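# Place the carton on the raised block within tape

## Task

Set the carton down on top of the raised block so that no part of it extends beyond the blue tape outline, with the face that was up at the start still facing up. It must stay there on its own, not because the robot is holding it. Then switch suction off and move the tool away.

## Robot and tools

Robot: two arms, left_arm and right_arm, each ending in a vacuum suction tool. Each arm reports a cup point, the centre of its suction cup rim when nothing touches it. The cup opens along the cup point's own +z axis. From roughly 4 cm behind the rim, the tool body and wrist camera stick out up to about 9 cm sideways, so leave room for them.

Frame: one shared scene frame. The origin lies on the table surface midway between the arms; +z is up, +x points out over the table, and left_arm sits on the +y side. The arm names do not tell you which side of a camera image something is on.

The 16-number row: every motion command uses one row of 16 plain numbers covering both arms, even when only one arm moves. Order: left x, y, z in metres, then left qw, qx, qy, qz (w first), then left suction; then the same eight for the right arm. Positions and quaternions are absolute targets for the cup point in the scene frame, not offsets. Suction is in [-1, 1]: above 0.01 means on, 0.01 or less means off, and it keeps its last value. Sending 0 is an off command, so resend the current suction value to leave a tool alone. To keep an arm still, resend its full pose from the last result before it stopped. To keep a cup's orientation, put the same quaternion in every row rather than copying a drifted reported one.

execute_actions: argument actions is a list with zero or one entry; optional pictures (boolean) asks for camera images. An empty list sends nothing and returns the state with pictures. An action entry has rows (1 to 15 rows) and steps (3 to 15, default 15). Each row lasts one control step of 1/30 s; if rows run out, the last one repeats. A wait entry is {"steps": n} with n up to 300, counted from the previous result, so your reply time is included. A call is refused, and nothing is sent, if any target lies more than 0.6 m from the arm's last reported position along any axis of the cup point's frame.

Clipping: each step, the commanded pose is limited to 70 mm and 16 degrees away from the measured pose; position wins over orientation when both cannot be met. Distant targets therefore take several actions; after an action ends the arm only continues to its last clipped pose. The result is taken 3 steps before the action ends, and those steps run while you compose your next reply. A Hand target line appears only when no steps remain pending.

move: argument target is one 16-number row (absolute poses as above); speed is the path's top speed in m/s, 0.002 to 0.5, default 0.25, with rotation capped at twice that value in rad/s. Each cup point follows a straight line toward its pose, both finishing together, lasting 0.5 to 10 s (cut off at 10 s). It starts once the robot is still, or after 3 s. Suction values are applied at the start. Paths ignore obstacles and the other arm, and the cup may lag, wander or exceed the speed, mostly near full reach. The result has a move: line giving the ending (done, off_target, moving, held, fault) and limits (paced: the target was clipped; held: a check blocked steps, after which the arm may surge), plus each cup point's distance from its target. If only one arm is named, the other finished normally.

wait: seconds, 0 to 10; the robot receives nothing new.

zoom_image: camera is cam_left_wrist or cam_right_wrist (each 616x616); region [x0, y0, x1, y1] in pixels from the top-left, at most 504 by 504.

finished_scene: scene is the number of the current scene. It cannot be undone and reports success. Replying without a tool call also ends the run.

Result lines: the state line gives each cup point's position, quaternion and linear/angular velocity; printed positions can be off at long reach. pose unreachable means the clearance check changed or stopped a command for the named arm. HELD marks steps where your row was not fully sent. suction_measured is the vacuum: near 0 with no seal, 0.83 or more when airtight, lower with leaks. part_present goes to 1 at 0.50 and back to 0 below 0.45. MOTOR HOT appears from 65 °C; at 80 °C an OVER-TEMPERATURE FAULT brakes that arm until it cools. Holding loads heats motors, even while you think.

Gripping: with suction on, press the 36 mm rim flat onto a smooth face of the carton, fully on the surface, away from edges, seams or holes. Under vacuum the cup shrinks, so the object sits up to about 12 mm nearer the tool; vacuum alone can raise a resting object. To release, lower the carton until it rests on the block, switch suction off, then lift more than 15 mm. If the cup seals to the table, turn suction off to free it.

Limits and hazards: joint ranges (rad) are waist -6.283 to 6.283, shoulder -2.059 to 2.094, elbow -3.927 to 0.192, forearm roll -6.283 to 6.283, wrist pitch -1.693 to 3.142, wrist roll -6.283 to 6.283; the elbow never fully straightens. Joint drive speed tops at 3.14 rad/s. Load limits (N m): waist 45, shoulder 45, elbow 27, forearm roll 27, wrist pitch 18, wrist roll 18. Reaching one triggers a torque fault: the arm backs off, pauses 10 s and drops the rest of the call. Fast contacts hit harder and targets set deep past a contact press harder. Never knock anything off the table, let the arms collide, drop or slam the carton, or push hard. Loose objects may occasionally get nudged by an outside push. The simulation keeps running while you think, so long replies delay the robot.

Each tool is called after "Request:" in YAML: its name, and indented under it one key for each argument.

## Session

I'll start by looking at the current state.

Request:
execute_actions:
  actions: []

Scene clock: 0.00 s of 5000.00 s.
left_arm: end_effector_position=(+0.4471, +0.4036, +0.2424) suction_measured=0.00 part_present=0 end_effector_quat_wxyz=(-0.002, -0.304, +0.953, +0.000) end_effector_velocity=(-0.000, -0.000, +0.000) end_effector_angular_velocity=(+0.000, -0.000, -0.001) | right_arm: end_effector_position=(+0.3413, -0.4595, +0.2440) suction_measured=0.00 part_present=0 end_effector_quat_wxyz=(-0.000, +0.323, +0.947, +0.001) end_effector_velocity=(-0.000, -0.000, +0.000) end_effector_angular_velocity=(-0.000, -0.000, -0.000)
Joint positions: left_arm=[ 0.    -0.264 -0.927 -0.     1.194  1.833] | right_arm=[-0.    -0.268 -0.928  0.002  1.196  2.876]
Joint velocities: left_arm=[ 0.    -0.001  0.001  0.     0.001  0.001] | right_arm=[-0. -0. -0.  0.  0. -0.]
Hand target (left_arm): +0.447, +0.404, +0.242; -0.002, -0.304, +0.953, +0.000
Hand target (right_arm): +0.341, -0.459, +0.244; -0.000, +0.323, +0.947, +0.001

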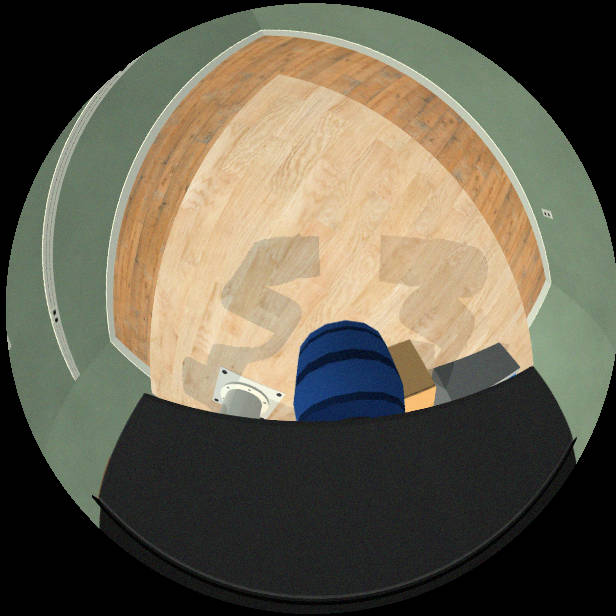

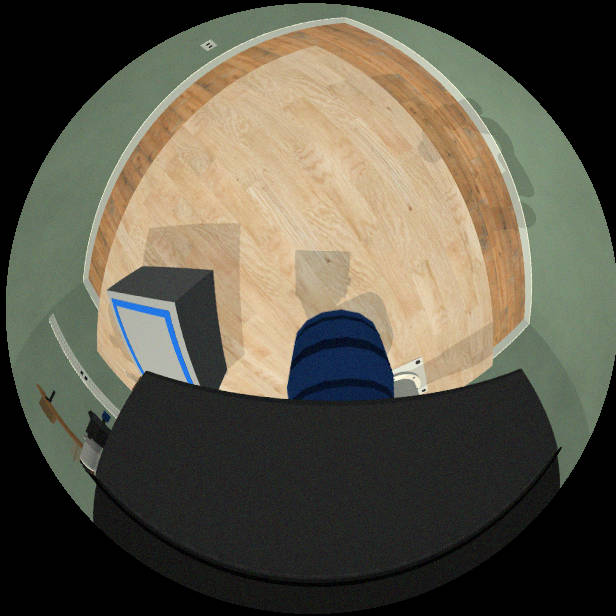

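Request:
move:
  target: [0.35, 0.22, 0.42, 0, 0.7071, 0.7071, 0, 0, 0.40, -0.27, 0.42, 0, -0.7071, 0.7071, 0, 0]
  speed: 0.5

Scene clock: 4.17 s of 5000.00 s.
left_arm: end_effector_position=(+0.3505, +0.2202, +0.4200) suction_measured=0.00 part_present=0 end_effector_quat_wxyz=(-0.001, +0.707, +0.707, +0.001) end_effector_velocity=(-0.000, -0.000, +0.002) end_effector_angular_velocity=(-0.002, -0.001, -0.007) | right_arm: end_effector_position=(+0.3995, -0.2704, +0.4201) suction_measured=0.00 part_present=0 end_effector_quat_wxyz=(+0.000, +0.707, -0.707, -0.000) end_effector_velocity=(-0.000, +0.001, +0.002) end_effector_angular_velocity=(+0.001, +0.005, +0.008)
Joint positions: left_arm=[-0.547 -0.423 -1.304  0.002  1.727  3.476] | right_arm=[ 0.426  0.065 -1.794  0.     1.73   1.075]
Joint velocities: left_arm=[-0.001  0.    -0.005 -0.001  0.003  0.006] | right_arm=[ 0.001  0.009 -0.017  0.002  0.013 -0.006]
Hand target (left_arm): +0.350, +0.220, +0.420; -0.001, +0.707, +0.707, +0.001
Hand target (right_arm): +0.400, -0.270, +0.420; +0.000, +0.707, -0.707, -0.000
Off the commanded pose (left_arm): 0.001 m, 0 deg.
Off the commanded pose (right_arm): 0.001 m, 0 deg.
Kept back: nothing.
move: done

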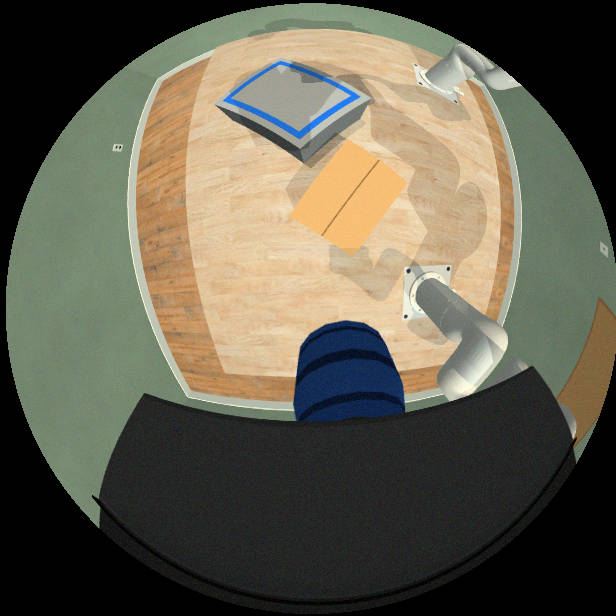

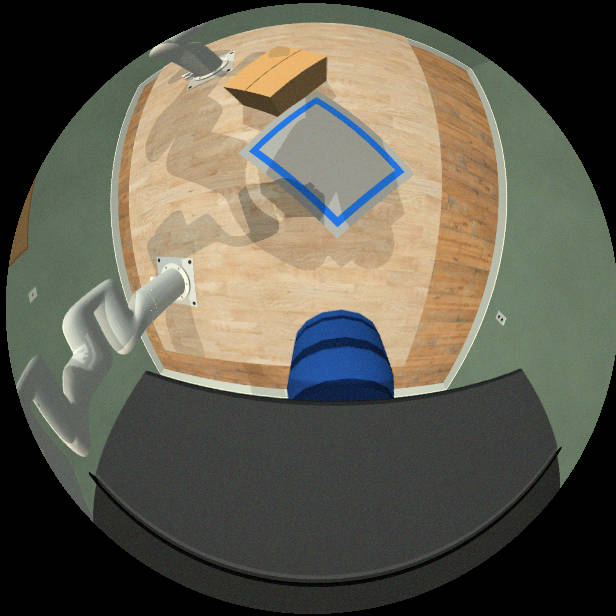

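Request:
zoom_image:
  camera: "cam_left_wrist"
  region: [200, 40, 480, 320]

Request:
zoom_image:
  camera: "cam_right_wrist"
  region: [140, 30, 430, 320]

Region (200, 40, 480, 320) of cam_left_wrist's 616x616 image, scaled by 1.800, with more detail than that image has.

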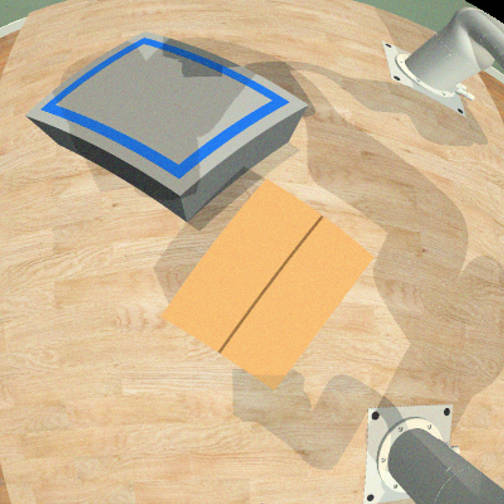

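Region (140, 30, 430, 320) of cam_right_wrist's 616x616 image, scaled by 1.738, with more detail than that image has.

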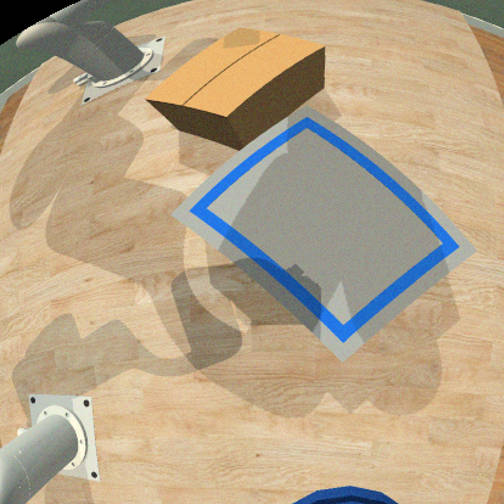

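Request:
zoom_image:
  camera: "cam_left_wrist"
  region: [390, 250, 480, 340]

Request:
zoom_image:
  camera: "cam_left_wrist"
  region: [400, 40, 490, 130]

Request:
zoom_image:
  camera: "cam_left_wrist"
  region: [280, 130, 420, 270]

Request:
zoom_image:
  camera: "cam_left_wrist"
  region: [210, 30, 380, 200]

Region (390, 250, 480, 340) of cam_left_wrist's 616x616 image, scaled by 5.600, with more detail than that image has.

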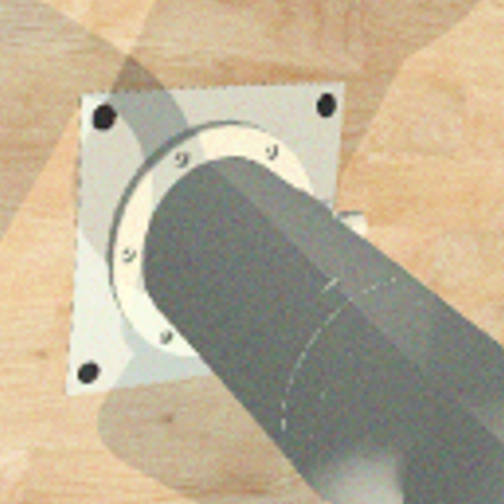

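Region (400, 40, 490, 130) of cam_left_wrist's 616x616 image, scaled by 5.600, with more detail than that image has.

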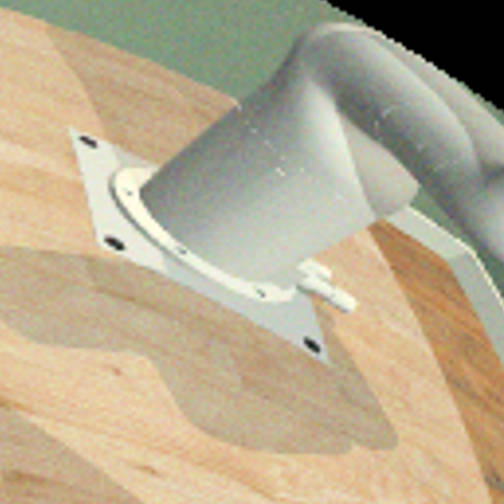

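Region (280, 130, 420, 270) of cam_left_wrist's 616x616 image, scaled by 3.600, with more detail than that image has.

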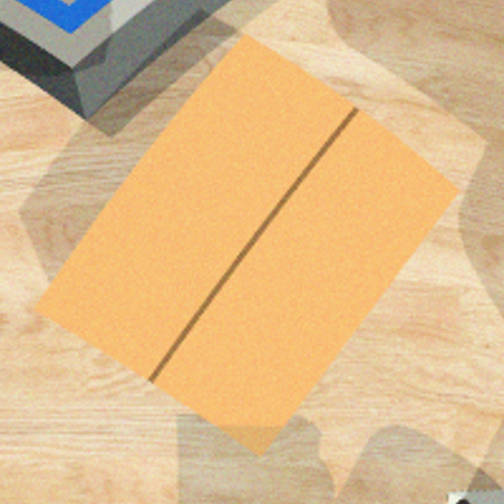

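Region (210, 30, 380, 200) of cam_left_wrist's 616x616 image, scaled by 2.965, with more detail than that image has.

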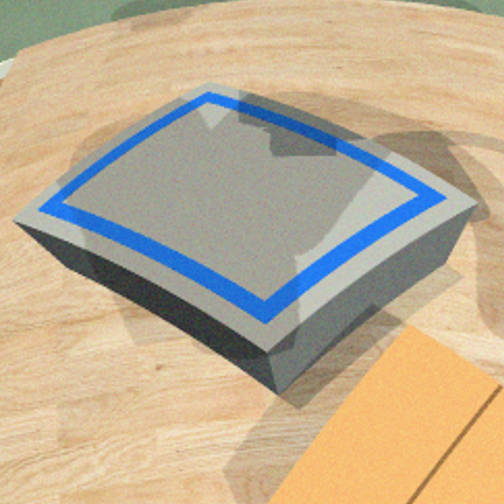

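Request:
zoom_image:
  camera: "cam_left_wrist"
  region: [270, 290, 430, 450]

Request:
zoom_image:
  camera: "cam_left_wrist"
  region: [0, 0, 504, 504]

Request:
zoom_image:
  camera: "cam_left_wrist"
  region: [416, 100, 616, 300]

Region (270, 290, 430, 450) of cam_left_wrist's 616x616 image, scaled by 3.150, with more detail than that image has.

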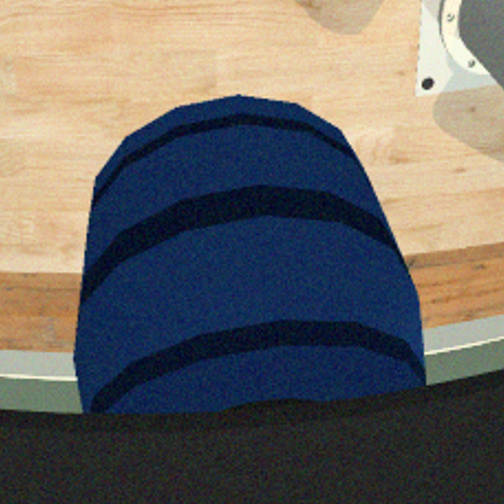

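Region (0, 0, 504, 504) of cam_left_wrist's 616x616 image, scaled by 1.000.

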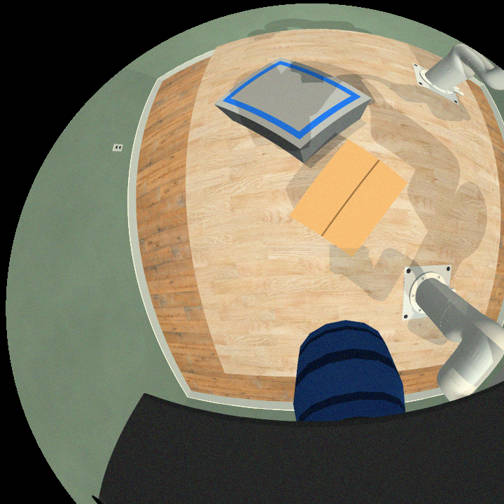

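Region (416, 100, 616, 300) of cam_left_wrist's 616x616 image, scaled by 2.520, with more detail than that image has.

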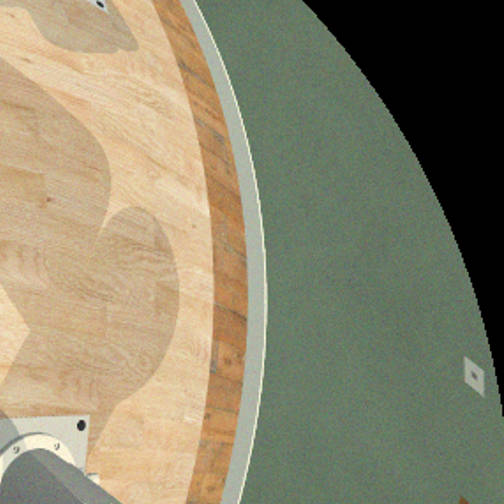

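Request:
zoom_image:
  camera: "cam_right_wrist"
  region: [230, 75, 420, 265]

Request:
zoom_image:
  camera: "cam_right_wrist"
  region: [170, 20, 340, 130]

Request:
zoom_image:
  camera: "cam_right_wrist"
  region: [130, 240, 220, 330]

Request:
zoom_image:
  camera: "cam_right_wrist"
  region: [260, 280, 420, 440]

Region (230, 75, 420, 265) of cam_right_wrist's 616x616 image, scaled by 2.653, with more detail than that image has.

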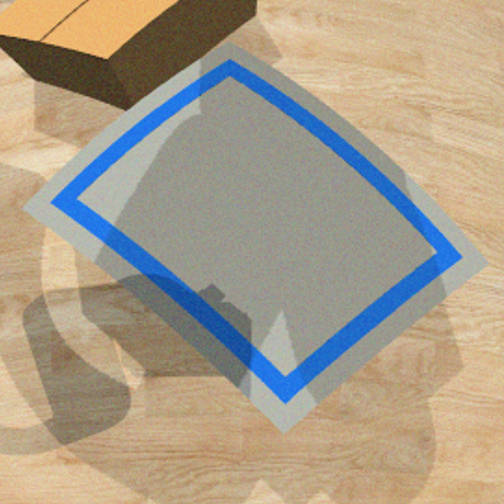

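Region (170, 20, 340, 130) of cam_right_wrist's 616x616 image, scaled by 2.965, with more detail than that image has; it fills the top 326 rows of this view, and the rest is white.

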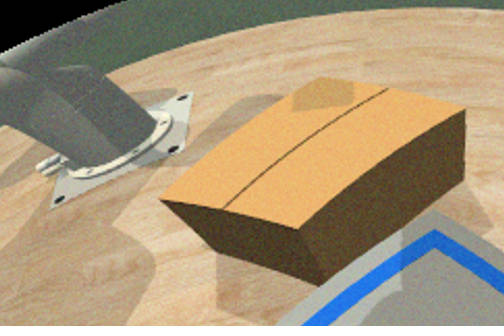

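Region (130, 240, 220, 330) of cam_right_wrist's 616x616 image, scaled by 5.600, with more detail than that image has.

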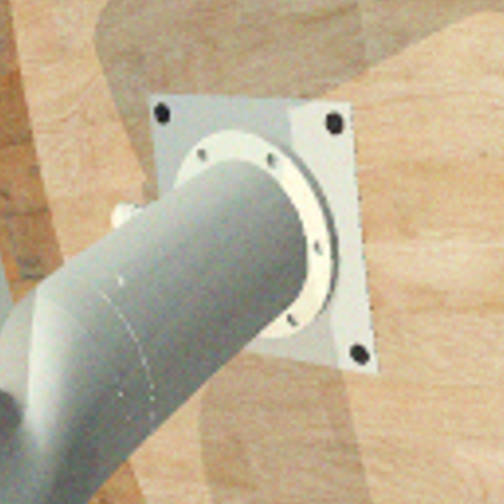

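Region (260, 280, 420, 440) of cam_right_wrist's 616x616 image, scaled by 3.150, with more detail than that image has.

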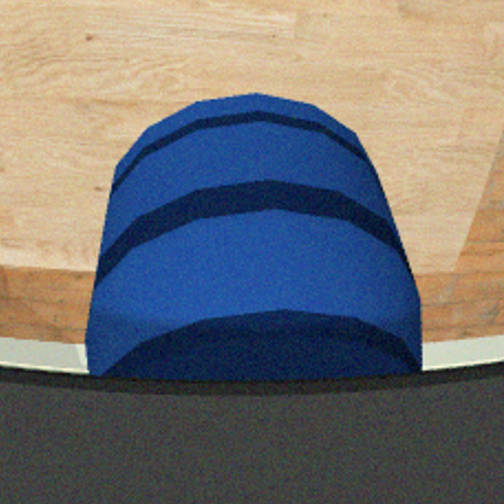

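Request:
move:
  target: [0.321, 0.1155, 0.175, 0, 0.3065, 0.9519, 0, 0, 0.22, -0.32, 0.30, 0, -0.3907, 0.9205, 0, 0]
  speed: 0.4

Scene clock: 12.83 s of 5000.00 s.
left_arm: end_effector_position=(+0.3207, +0.1159, +0.1753) suction_measured=0.00 part_present=0 end_effector_quat_wxyz=(+0.000, +0.307, +0.952, +0.000) end_effector_velocity=(-0.001, +0.000, -0.003) end_effector_angular_velocity=(+0.006, +0.001, +0.003) | right_arm: end_effector_position=(+0.2204, -0.3199, +0.2996) suction_measured=0.00 part_present=0 end_effector_quat_wxyz=(-0.000, -0.391, +0.921, +0.000) end_effector_velocity=(-0.001, -0.001, -0.001) end_effector_angular_velocity=(-0.002, -0.001, -0.003)
Joint positions: left_arm=[-0.84  -0.315 -0.682  0.001  0.997  2.235] | right_arm=[ 0.438 -0.68  -0.77   0.     1.451  1.856]
Joint velocities: left_arm=[-0.004  0.005  0.003  0.005 -0.003 -0.009] | right_arm=[ 0.001 -0.006  0.005 -0.002 -0.     0.004]
Hand target (left_arm): +0.321, +0.116, +0.175; +0.000, +0.306, +0.952, +0.000
Hand target (right_arm): +0.220, -0.320, +0.300; -0.000, -0.390, +0.921, +0.000
Off the commanded pose (left_arm): 0.001 m, 0 deg.
Off the commanded pose (right_arm): 0.001 m, 0 deg.
Kept back: nothing.
After step 90, 3.80 s passed at rest.
move: done

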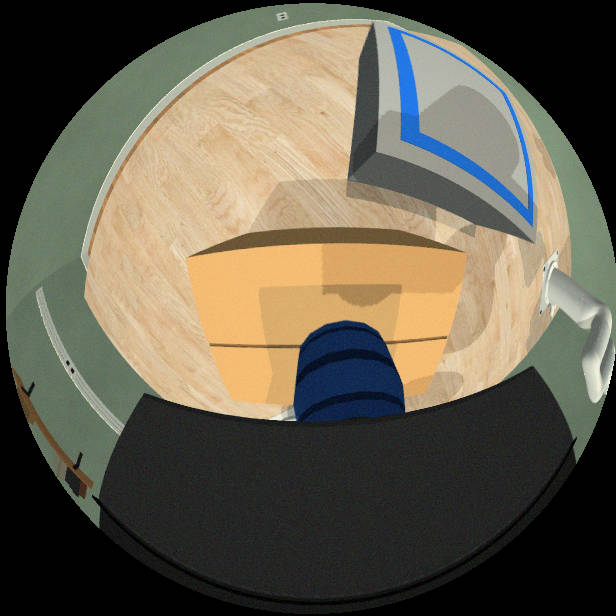

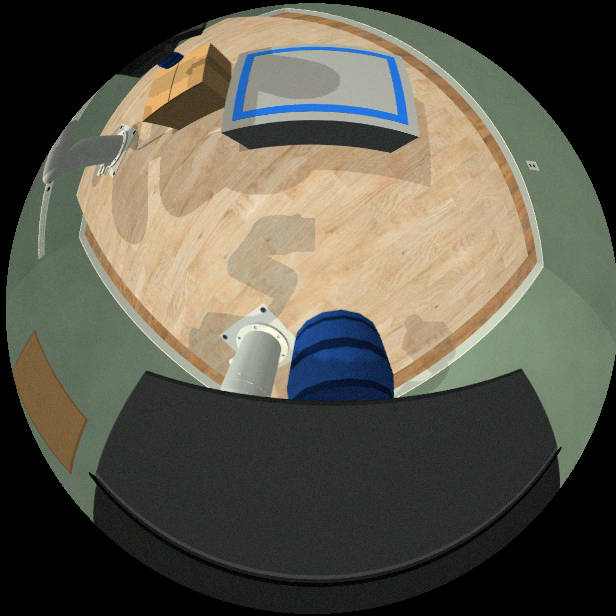

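Request:
move:
  target: [0.324, 0.1133, 0.130, 0, 0.3065, 0.9519, 0, 1, 0.2204, -0.3199, 0.2996, 0, -0.3907, 0.9205, 0, 0]
  speed: 0.08

Scene clock: 14.37 s of 5000.00 s.
left_arm: end_effector_position=(+0.3238, +0.1135, +0.1298) suction_measured=0.88 part_present=1 end_effector_quat_wxyz=(-0.000, +0.306, +0.952, +0.000) end_effector_velocity=(-0.000, +0.000, +0.001) end_effector_angular_velocity=(-0.000, +0.001, +0.001) | right_arm: end_effector_position=(+0.2204, -0.3199, +0.2996) suction_measured=0.00 part_present=0 end_effector_quat_wxyz=(-0.000, -0.391, +0.921, -0.000) end_effector_velocity=(+0.000, -0.000, +0.000) end_effector_angular_velocity=(-0.001, -0.001, -0.000)
Joint positions: left_arm=[-0.838 -0.226 -0.622  0.     0.849  2.236] | right_arm=[ 0.439 -0.681 -0.77   0.     1.45   1.856]
Joint velocities: left_arm=[-0.    -0.002 -0.001 -0.001  0.003  0.   ] | right_arm=[-0.    -0.     0.    -0.001  0.     0.   ]
Hand target (left_arm): +0.324, +0.113, +0.130; +0.000, +0.306, +0.952, +0.000
Hand target (right_arm): +0.220, -0.320, +0.300; -0.000, -0.391, +0.921, -0.000
Off the commanded pose (left_arm): 0.000 m, 0 deg.
Off the commanded pose (right_arm): 0.000 m, 0 deg.
Kept back: nothing.
move: done

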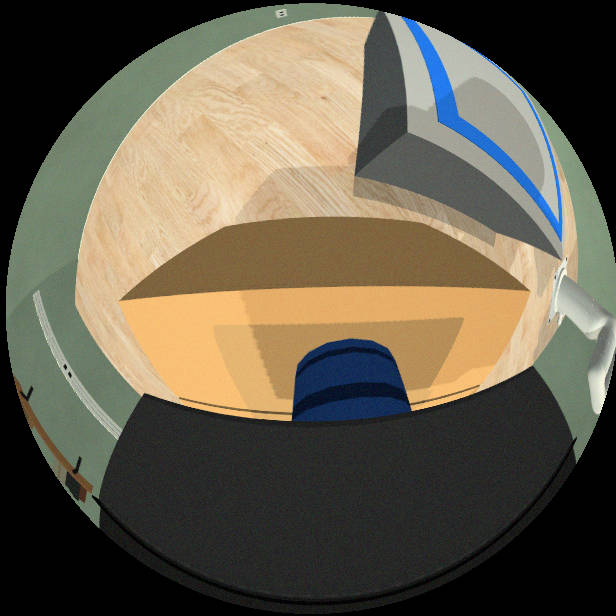

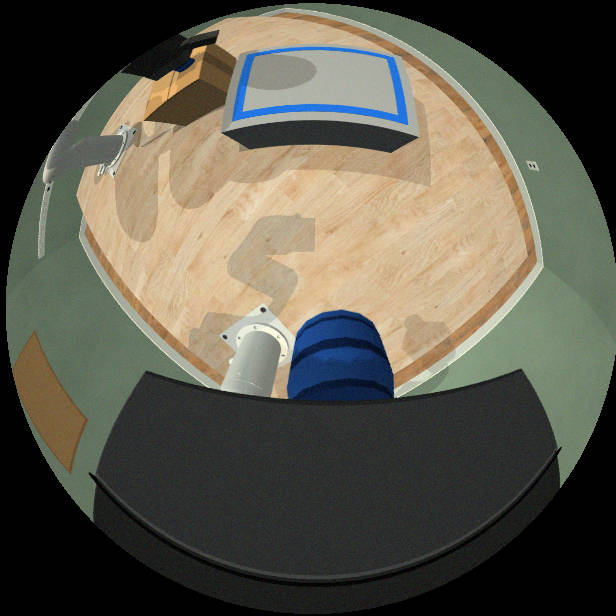

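Request:
move:
  target: [0.324, 0.1133, 0.165, 0, 0.3065, 0.9519, 0, 1, 0.2204, -0.3199, 0.2996, 0, -0.3907, 0.9205, 0, 0]
  speed: 0.06

Scene clock: 15.57 s of 5000.00 s.
left_arm: end_effector_position=(+0.3240, +0.1133, +0.1646) suction_measured=0.89 part_present=1 end_effector_quat_wxyz=(-0.000, +0.306, +0.952, +0.000) end_effector_velocity=(-0.000, +0.001, +0.002) end_effector_angular_velocity=(+0.002, +0.001, +0.001) | right_arm: end_effector_position=(+0.2204, -0.3199, +0.2996) suction_measured=0.00 part_present=0 end_effector_quat_wxyz=(+0.000, -0.391, +0.921, +0.000) end_effector_velocity=(-0.000, -0.000, +0.000) end_effector_angular_velocity=(-0.000, +0.000, -0.000)
Joint positions: left_arm=[-0.838 -0.284 -0.677 -0.     0.962  2.236] | right_arm=[ 0.439 -0.681 -0.77   0.     1.45   1.856]
Joint velocities: left_arm=[ 0.001 -0.003 -0.003  0.001  0.008 -0.   ] | right_arm=[-0. -0. -0. -0.  0.  0.]
Hand target (left_arm): +0.324, +0.113, +0.165; -0.000, +0.306, +0.952, -0.000
Hand target (right_arm): +0.220, -0.320, +0.300; +0.000, -0.391, +0.921, -0.000
Off the commanded pose (left_arm): 0.000 m, 0 deg.
Off the commanded pose (right_arm): 0.000 m, 0 deg.
Kept back: nothing.
move: done

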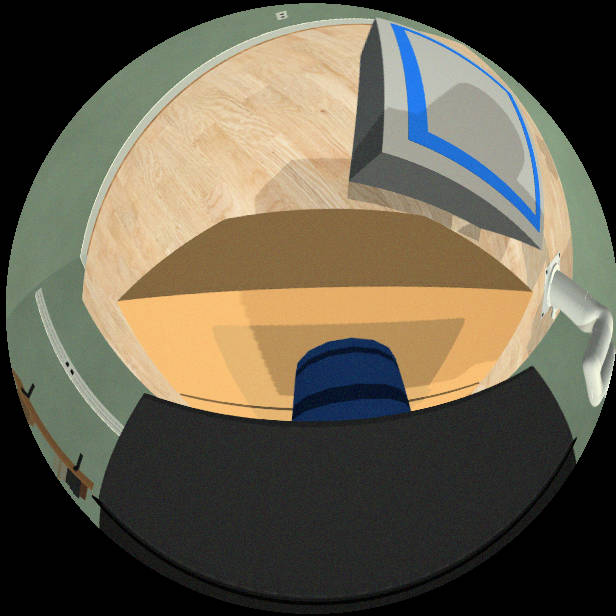

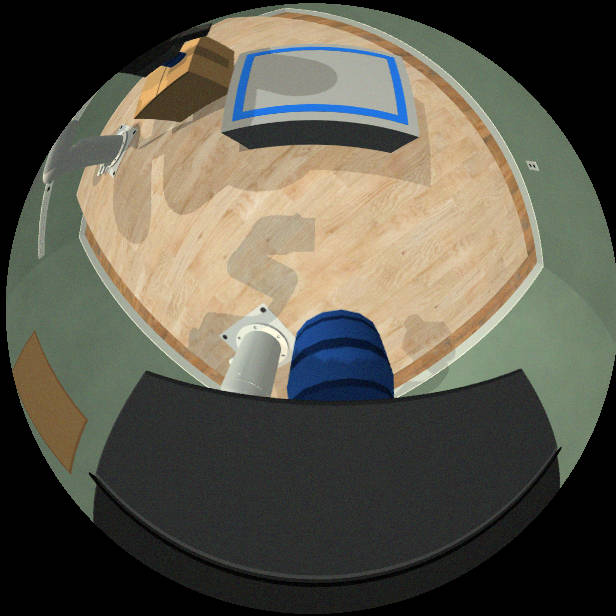

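Request:
move:
  target: [0.322, 0.118, 0.295, 0, 0.3065, 0.9519, 0, 1, 0.2204, -0.3199, 0.2996, 0, -0.3907, 0.9205, 0, 0]
  speed: 0.2

Request:
move:
  target: [0.412, -0.112, 0.295, 0, -0.3907, 0.9205, 0, 1, 0.2204, -0.3199, 0.2996, 0, -0.3907, 0.9205, 0, 0]
  speed: 0.45

Scene clock: 19.63 s of 5000.00 s.
left_arm: end_effector_position=(+0.3220, +0.1180, +0.2940) suction_measured=0.89 part_present=1 end_effector_quat_wxyz=(-0.001, +0.307, +0.952, +0.000) end_effector_velocity=(+0.002, -0.002, +0.007) end_effector_angular_velocity=(-0.006, -0.008, +0.000) | right_arm: end_effector_position=(+0.2204, -0.3199, +0.2996) suction_measured=0.00 part_present=0 end_effector_quat_wxyz=(-0.000, -0.391, +0.921, -0.000) end_effector_velocity=(+0.000, -0.000, +0.000) end_effector_angular_velocity=(-0.001, -0.002, +0.000)
Joint positions: left_arm=[-0.833 -0.39  -0.963 -0.     1.354  2.242] | right_arm=[ 0.439 -0.681 -0.77   0.     1.45   1.856]
Joint velocities: left_arm=[ 0.     0.001 -0.019  0.001  0.008 -0.   ] | right_arm=[ 0.    -0.     0.    -0.001 -0.001  0.   ]
Hand target (left_arm): +0.322, +0.118, +0.295; -0.000, +0.307, +0.952, -0.000
Hand target (right_arm): +0.220, -0.320, +0.300; -0.000, -0.391, +0.921, +0.000
Off the commanded pose (left_arm): 0.001 m, 0 deg.
Off the commanded pose (right_arm): 0.000 m, 0 deg.
Kept back: nothing.
move: done

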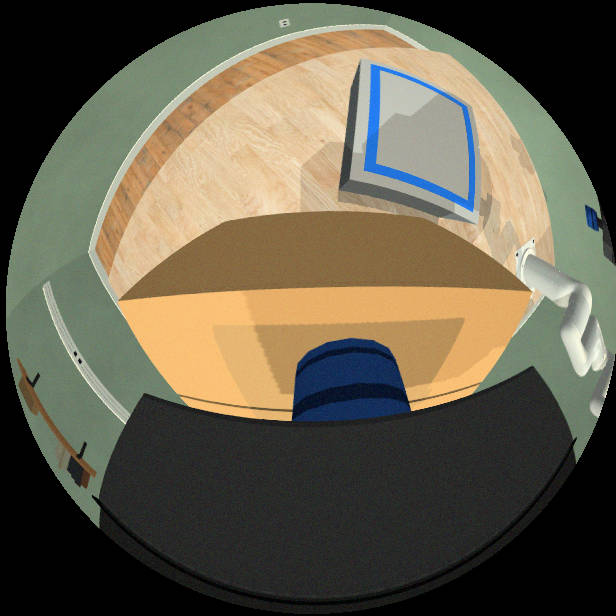

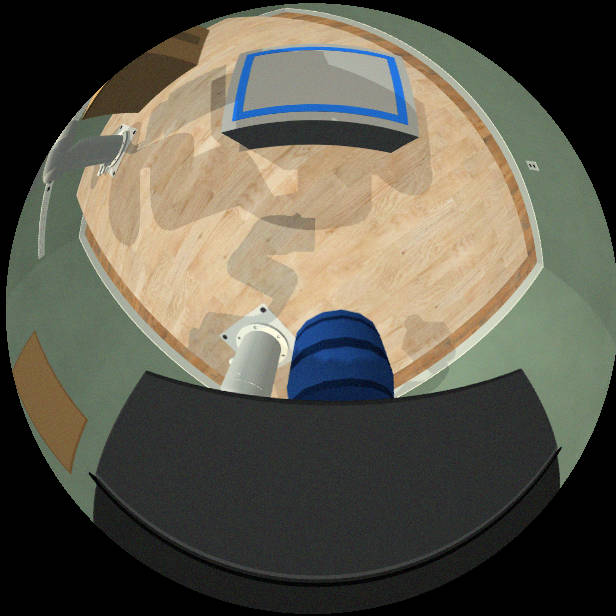

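Scene clock: 21.93 s of 5000.00 s.
left_arm: end_effector_position=(+0.4121, -0.1117, +0.2946) suction_measured=0.89 part_present=1 end_effector_quat_wxyz=(+0.000, -0.391, +0.921, -0.000) end_effector_velocity=(+0.002, -0.002, +0.003) end_effector_angular_velocity=(+0.002, +0.000, +0.003) | right_arm: end_effector_position=(+0.2204, -0.3199, +0.2996) suction_measured=0.00 part_present=0 end_effector_quat_wxyz=(+0.000, -0.391, +0.921, +0.000) end_effector_velocity=(-0.000, +0.000, +0.000) end_effector_angular_velocity=(+0.001, +0.000, -0.000)
Joint positions: left_arm=[-1.017  0.47  -1.978  0.001  1.508  0.632] | right_arm=[ 0.439 -0.681 -0.77   0.     1.45   1.856]
Joint velocities: left_arm=[-0.     0.019 -0.037  0.001  0.02  -0.003] | right_arm=[-0.    -0.    -0.     0.001  0.    -0.   ]
Hand target (left_arm): +0.412, -0.112, +0.295; +0.000, -0.391, +0.921, +0.000
Hand target (right_arm): +0.220, -0.320, +0.300; +0.000, -0.391, +0.921, -0.000
Off the commanded pose (left_arm): 0.000 m, 0 deg.
Off the commanded pose (right_arm): 0.000 m, 0 deg.
Kept back: nothing.
move: done

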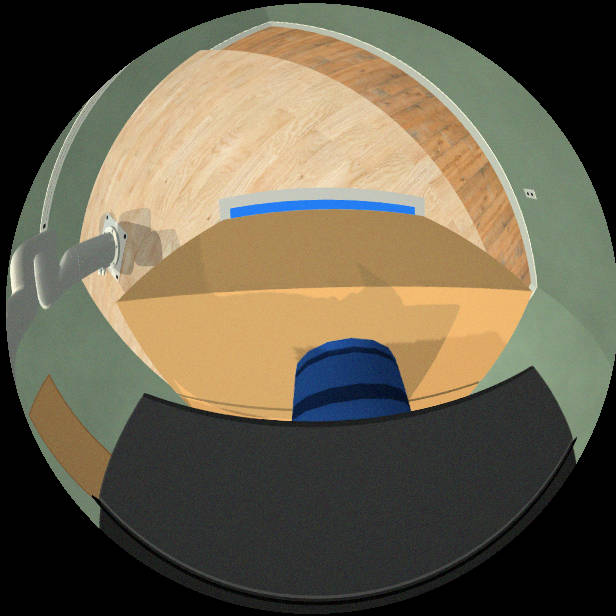

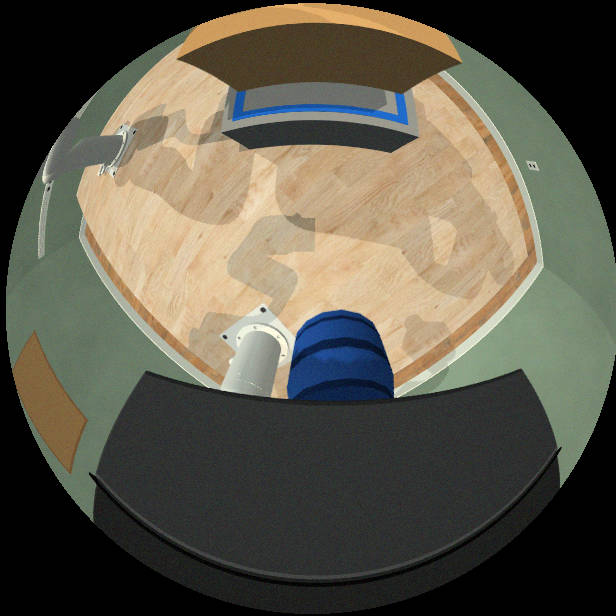

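Request:
zoom_image:
  camera: "cam_left_wrist"
  region: [200, 160, 440, 250]

Region (200, 160, 440, 250) of cam_left_wrist's 616x616 image, scaled by 2.100, with more detail than that image has; it fills the top 189 rows of this view, and the rest is white.

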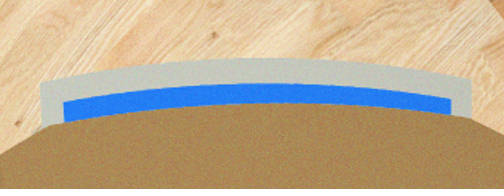

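Request:
move:
  target: [0.4065, -0.1175, 0.264, 0, -0.3867, 0.9222, 0, 1, 0.2204, -0.3199, 0.2996, 0, -0.3907, 0.9205, 0, 0]
  speed: 0.07

Scene clock: 23.27 s of 5000.00 s.
left_arm: end_effector_position=(+0.4066, -0.1174, +0.2645) suction_measured=0.89 part_present=1 end_effector_quat_wxyz=(+0.000, -0.387, +0.922, -0.000) end_effector_velocity=(+0.001, -0.001, +0.001) end_effector_angular_velocity=(-0.006, -0.005, +0.000) | right_arm: end_effector_position=(+0.2204, -0.3199, +0.2996) suction_measured=0.00 part_present=0 end_effector_quat_wxyz=(-0.000, -0.391, +0.921, +0.000) end_effector_velocity=(+0.000, -0.000, +0.000) end_effector_angular_velocity=(+0.000, -0.000, -0.000)
Joint positions: left_arm=[-1.03   0.46  -1.877  0.     1.417  0.628] | right_arm=[ 0.439 -0.681 -0.77   0.     1.45   1.856]
Joint velocities: left_arm=[-0.    -0.005  0.006  0.001 -0.009 -0.   ] | right_arm=[-0. -0.  0. -0. -0. -0.]
Hand target (left_arm): +0.406, -0.117, +0.264; +0.000, -0.387, +0.922, +0.000
Hand target (right_arm): +0.220, -0.320, +0.300; -0.000, -0.391, +0.921, +0.000
Off the commanded pose (left_arm): 0.001 m, 0 deg.
Off the commanded pose (right_arm): 0.000 m, 0 deg.
Kept back: nothing.
move: done

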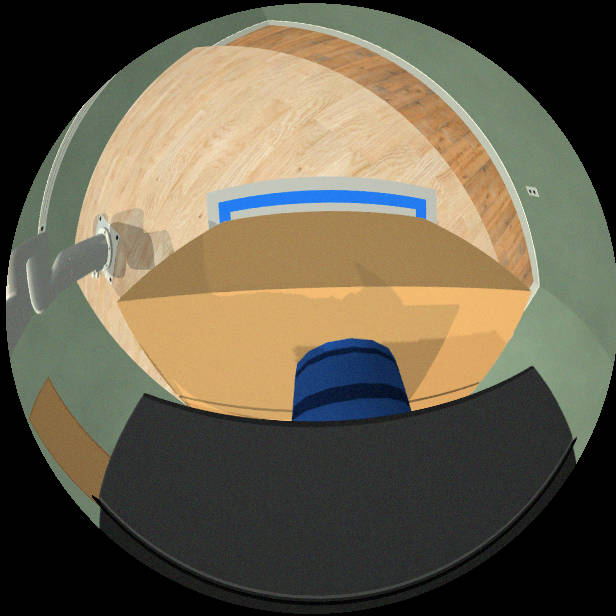

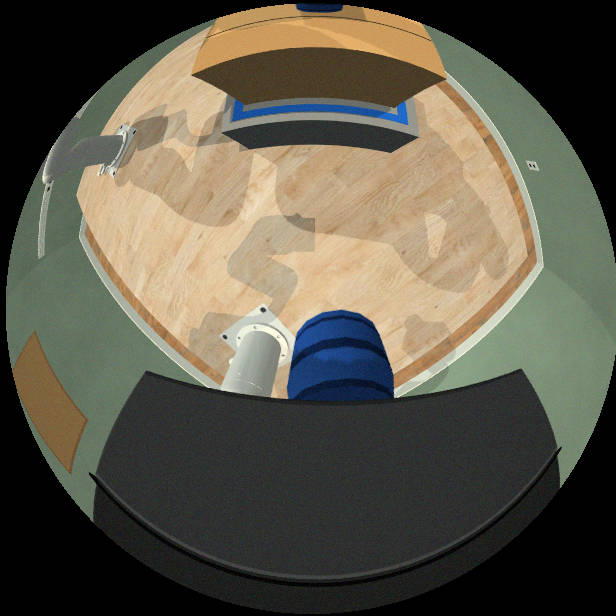

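Request:
execute_actions:
  actions:
    - {"rows": [[0.4065,-0.1175,0.2635,0,-0.3867,0.9222,0,1,0.2204,-0.3199,0.2996,0,-0.3907,0.9205,0,0],[0.4065,-0.1175,0.2628,0,-0.3867,0.9222,0,1,0.2204,-0.3199,0.2996,0,-0.3907,0.9205,0,0],[0.4065,-0.1175,0.262,0,-0.3867,0.9222,0,1,0.2204,-0.3199,0.2996,0,-0.3907,0.9205,0,0],[0.4065,-0.1175,0.2611,0,-0.3867,0.9222,0,1,0.2204,-0.3199,0.2996,0,-0.3907,0.9205,0,0],[0.4065,-0.1175,0.2602,0,-0.3867,0.9222,0,1,0.2204,-0.3199,0.2996,0,-0.3907,0.9205,0,0],[0.4066,-0.1174,0.2593,0,-0.3867,0.9222,0,1,0.2204,-0.3199,0.2996,0,-0.3907,0.9205,0,0],[0.4067,-0.1173,0.2584,0,-0.3867,0.9222,0,1,0.2204,-0.3199,0.2996,0,-0.3907,0.9205,0,0],[0.4069,-0.1171,0.2575,0,-0.3867,0.9222,0,1,0.2204,-0.3199,0.2996,0,-0.3907,0.9205,0,0],[0.4072,-0.1168,0.2566,0,-0.3867,0.9222,0,1,0.2204,-0.3199,0.2996,0,-0.3907,0.9205,0,0],[0.4075,-0.1165,0.2557,0,-0.3867,0.9222,0,1,0.2204,-0.3199,0.2996,0,-0.3907,0.9205,0,0],[0.4079,-0.1161,0.2548,0,-0.3867,0.9222,0,1,0.2204,-0.3199,0.2996,0,-0.3907,0.9205,0,0],[0.4083,-0.1157,0.254,0,-0.3867,0.9222,0,1,0.2204,-0.3199,0.2996,0,-0.3907,0.9205,0,0],[0.4088,-0.1152,0.2532,0,-0.3867,0.9222,0,1,0.2204,-0.3199,0.2996,0,-0.3907,0.9205,0,0],[0.4093,-0.1147,0.2525,0,-0.3867,0.9222,0,1,0.2204,-0.3199,0.2996,0,-0.3907,0.9205,0,0],[0.4097,-0.1143,0.252,0,-0.3867,0.9222,0,1,0.2204,-0.3199,0.2996,0,-0.3907,0.9205,0,0]], "steps": 15}

Request:
move:
  target: [0.417, -0.1067, 0.245, 0, -0.3867, 0.9222, 0, 1, 0.2204, -0.3199, 0.2996, 0, -0.3907, 0.9205, 0, 0]
  speed: 0.03

Scene clock: 24.07 s of 5000.00 s.
left_arm: end_effector_position=(+0.4070, -0.1169, +0.2575) suction_measured=0.89 part_present=1 end_effector_quat_wxyz=(-0.000, -0.387, +0.922, +0.000) end_effector_velocity=(+0.007, +0.007, -0.026) end_effector_angular_velocity=(+0.000, -0.000, -0.000) | right_arm: end_effector_position=(+0.2204, -0.3199, +0.2996) suction_measured=0.00 part_present=0 end_effector_quat_wxyz=(+0.000, -0.391, +0.921, +0.000) end_effector_velocity=(-0.000, +0.000, -0.000) end_effector_angular_velocity=(+0.002, +0.002, -0.000)
Joint positions: left_arm=[-1.029  0.458 -1.855 -0.     1.397  0.629] | right_arm=[ 0.439 -0.681 -0.77   0.     1.45   1.856]
Joint velocities: left_arm=[ 0.016 -0.012  0.092  0.001 -0.08   0.016] | right_arm=[-0.     0.001 -0.     0.002  0.001  0.   ]
Steps of this call (steps 1 to 12: nothing new was sent; steps 13 to 24: the first 12 steps of this action). Readings (end_effector_position | what the end effector reports):
13: left_arm (+0.4065, -0.1174, +0.2640) | right_arm (+0.2204, -0.3199, +0.2996) | left_arm suction_measured=0.89 part_present=1 | right_arm suction_measured=0.00 part_present=0
14: left_arm (+0.4065, -0.1174, +0.2640) | right_arm (+0.2204, -0.3199, +0.2996) | left_arm suction_measured=0.89 part_present=1 | right_arm suction_measured=0.00 part_present=0
16: left_arm (+0.4065, -0.1175, +0.2636) | right_arm (+0.2204, -0.3199, +0.2996) | left_arm suction_measured=0.89 part_present=1 | right_arm suction_measured=0.00 part_present=0
20: left_arm (+0.4065, -0.1175, +0.2611) | right_arm (+0.2204, -0.3199, +0.2996) | left_arm suction_measured=0.89 part_present=1 | right_arm suction_measured=0.00 part_present=0
24: the state above

Scene clock: 25.27 s of 5000.00 s.
left_arm: end_effector_position=(+0.4172, -0.1068, +0.2457) suction_measured=0.89 part_present=1 end_effector_quat_wxyz=(+0.000, -0.387, +0.922, -0.001) end_effector_velocity=(+0.001, +0.001, -0.000) end_effector_angular_velocity=(-0.001, -0.001, +0.000) | right_arm: end_effector_position=(+0.2204, -0.3199, +0.2996) suction_measured=0.00 part_present=0 end_effector_quat_wxyz=(-0.000, -0.391, +0.921, +0.000) end_effector_velocity=(-0.000, +0.000, -0.000) end_effector_angular_velocity=(+0.001, +0.001, -0.000)
Joint positions: left_arm=[-1.005  0.446 -1.803  0.     1.356  0.653] | right_arm=[ 0.439 -0.681 -0.77   0.     1.45   1.856]
Joint velocities: left_arm=[ 0.002 -0.002  0.004 -0.    -0.003  0.002] | right_arm=[ 0.     0.     0.     0.002  0.001 -0.   ]
Hand target (left_arm): +0.417, -0.107, +0.245; -0.000, -0.387, +0.922, -0.000
Hand target (right_arm): +0.220, -0.320, +0.300; +0.000, -0.391, +0.921, +0.000
Off your previous action's commanded pose (left_arm): 0.004 m, 0 deg at its last step (step 3 of this call).
Off your previous action's commanded pose (right_arm): 0.000 m, 0 deg at its last step (step 3 of this call).
Off the commanded pose (left_arm): 0.001 m, 0 deg.
Off the commanded pose (right_arm): 0.000 m, 0 deg.
Kept back: nothing.
move: done

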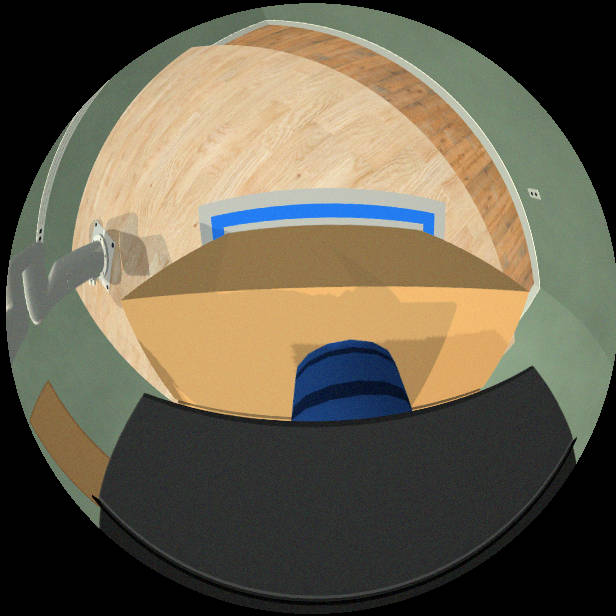

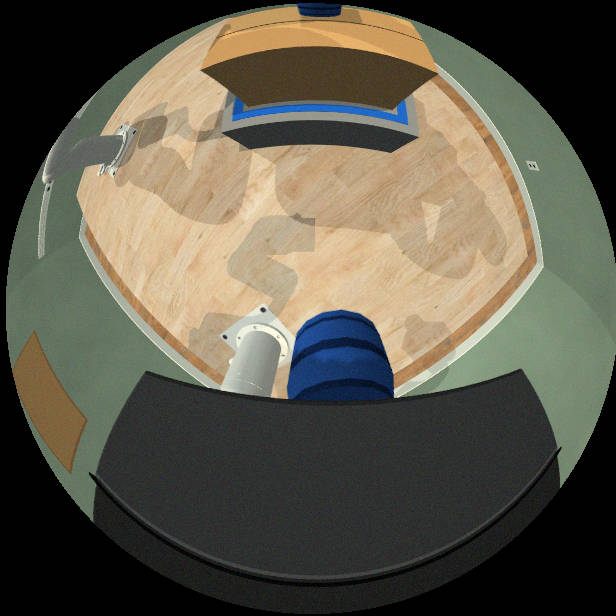

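Request:
move:
  target: [0.4228, -0.1007, 0.2385, 0, -0.3867, 0.9222, 0, 1, 0.2204, -0.3199, 0.2996, 0, -0.3907, 0.9205, 0, 0]
  speed: 0.03

Scene clock: 27.03 s of 5000.00 s.
left_arm: end_effector_position=(+0.4229, -0.1008, +0.2393) suction_measured=0.89 part_present=1 end_effector_quat_wxyz=(+0.000, -0.387, +0.922, -0.001) end_effector_velocity=(+0.001, +0.000, -0.001) end_effector_angular_velocity=(-0.001, -0.001, -0.002) | right_arm: end_effector_position=(+0.2204, -0.3199, +0.2996) suction_measured=0.00 part_present=0 end_effector_quat_wxyz=(-0.000, -0.391, +0.921, +0.000) end_effector_velocity=(-0.000, -0.000, -0.000) end_effector_angular_velocity=(+0.000, +0.000, -0.000)
Joint positions: left_arm=[-0.991  0.441 -1.778  0.     1.335  0.667] | right_arm=[ 0.439 -0.681 -0.77   0.     1.45   1.856]
Joint velocities: left_arm=[ 0.001 -0.     0.005  0.    -0.006  0.003] | right_arm=[-0.  0.  0.  0.  0. -0.]
Hand target (left_arm): +0.423, -0.101, +0.239; -0.000, -0.387, +0.922, -0.000
Hand target (right_arm): +0.220, -0.320, +0.300; -0.000, -0.391, +0.921, -0.000
Off the commanded pose (left_arm): 0.001 m, 0 deg.
Off the commanded pose (right_arm): 0.000 m, 0 deg.
Kept back: nothing.
move: done

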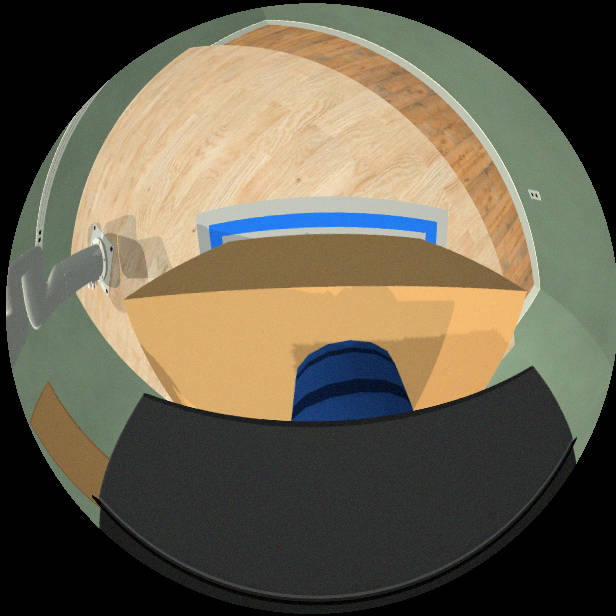

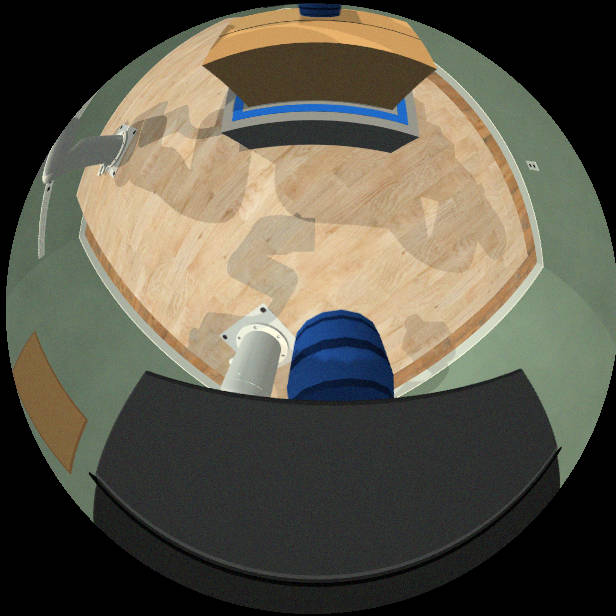

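Request:
execute_actions:
  actions:
    - {"rows": [[0.423,-0.1005,0.238,0,-0.3867,0.9222,0,1,0.2204,-0.3199,0.2996,0,-0.3907,0.9205,0,0],[0.4232,-0.1003,0.2376,0,-0.3867,0.9222,0,1,0.2204,-0.3199,0.2996,0,-0.3907,0.9205,0,0],[0.4234,-0.1001,0.2372,0,-0.3867,0.9222,0,1,0.2204,-0.3199,0.2996,0,-0.3907,0.9205,0,0],[0.4235,-0.1,0.237,0,-0.3867,0.9222,0,1,0.2204,-0.3199,0.2996,0,-0.3907,0.9205,0,0],[0.4235,-0.1,0.237,0,-0.3867,0.9222,0,1,0.2204,-0.3199,0.2996,0,-0.3907,0.9205,0,0],[0.4235,-0.1,0.237,0,-0.3867,0.9222,0,1,0.2204,-0.3199,0.2996,0,-0.3907,0.9205,0,0],[0.4235,-0.1,0.237,0,-0.3867,0.9222,0,1,0.2204,-0.3199,0.2996,0,-0.3907,0.9205,0,0],[0.4235,-0.1,0.237,0,-0.3867,0.9222,0,1,0.2204,-0.3199,0.2996,0,-0.3907,0.9205,0,0],[0.4235,-0.1,0.237,0,-0.3867,0.9222,0,0,0.2204,-0.3199,0.2996,0,-0.3907,0.9205,0,0]], "steps": 15}

Scene clock: 27.63 s of 5000.00 s.
left_arm: end_effector_position=(+0.4236, -0.1019, +0.2403) suction_measured=0.00 part_present=0 end_effector_quat_wxyz=(+0.001, -0.386, +0.922, -0.004) end_effector_velocity=(+0.003, -0.002, +0.017) end_effector_angular_velocity=(-0.025, -0.022, +0.001) | right_arm: end_effector_position=(+0.2204, -0.3199, +0.2996) suction_measured=0.00 part_present=0 end_effector_quat_wxyz=(+0.000, -0.391, +0.921, +0.000) end_effector_velocity=(-0.000, +0.000, -0.000) end_effector_angular_velocity=(+0.000, +0.001, -0.000)
Joint positions: left_arm=[-0.991  0.439 -1.776 -0.001  1.329  0.668] | right_arm=[ 0.439 -0.681 -0.77   0.     1.45   1.856]
Joint velocities: left_arm=[ 0.001 -0.02  -0.013  0.002  0.     0.   ] | right_arm=[-0.     0.     0.     0.001  0.    -0.   ]
Steps of this call (steps 1 to 6: nothing new was sent; steps 7 to 18: the first 12 steps of this action). Readings (end_effector_position | what the end effector reports):
7: left_arm (+0.4230, -0.1007, +0.2391) | right_arm (+0.2204, -0.3199, +0.2996) | left_arm suction_measured=0.89 part_present=1 | right_arm suction_measured=0.00 part_present=0
8: left_arm (+0.4230, -0.1006, +0.2391) | right_arm (+0.2204, -0.3199, +0.2996) | left_arm suction_measured=0.89 part_present=1 | right_arm suction_measured=0.00 part_present=0
10: left_arm (+0.4230, -0.1010, +0.2386) | right_arm (+0.2204, -0.3199, +0.2996) | left_arm suction_measured=0.89 part_present=1 | right_arm suction_measured=0.00 part_present=0
14: left_arm (+0.4231, -0.1009, +0.2384) | right_arm (+0.2204, -0.3199, +0.2996) | left_arm suction_measured=0.89 part_present=1 | right_arm suction_measured=0.00 part_present=0
18: the state above


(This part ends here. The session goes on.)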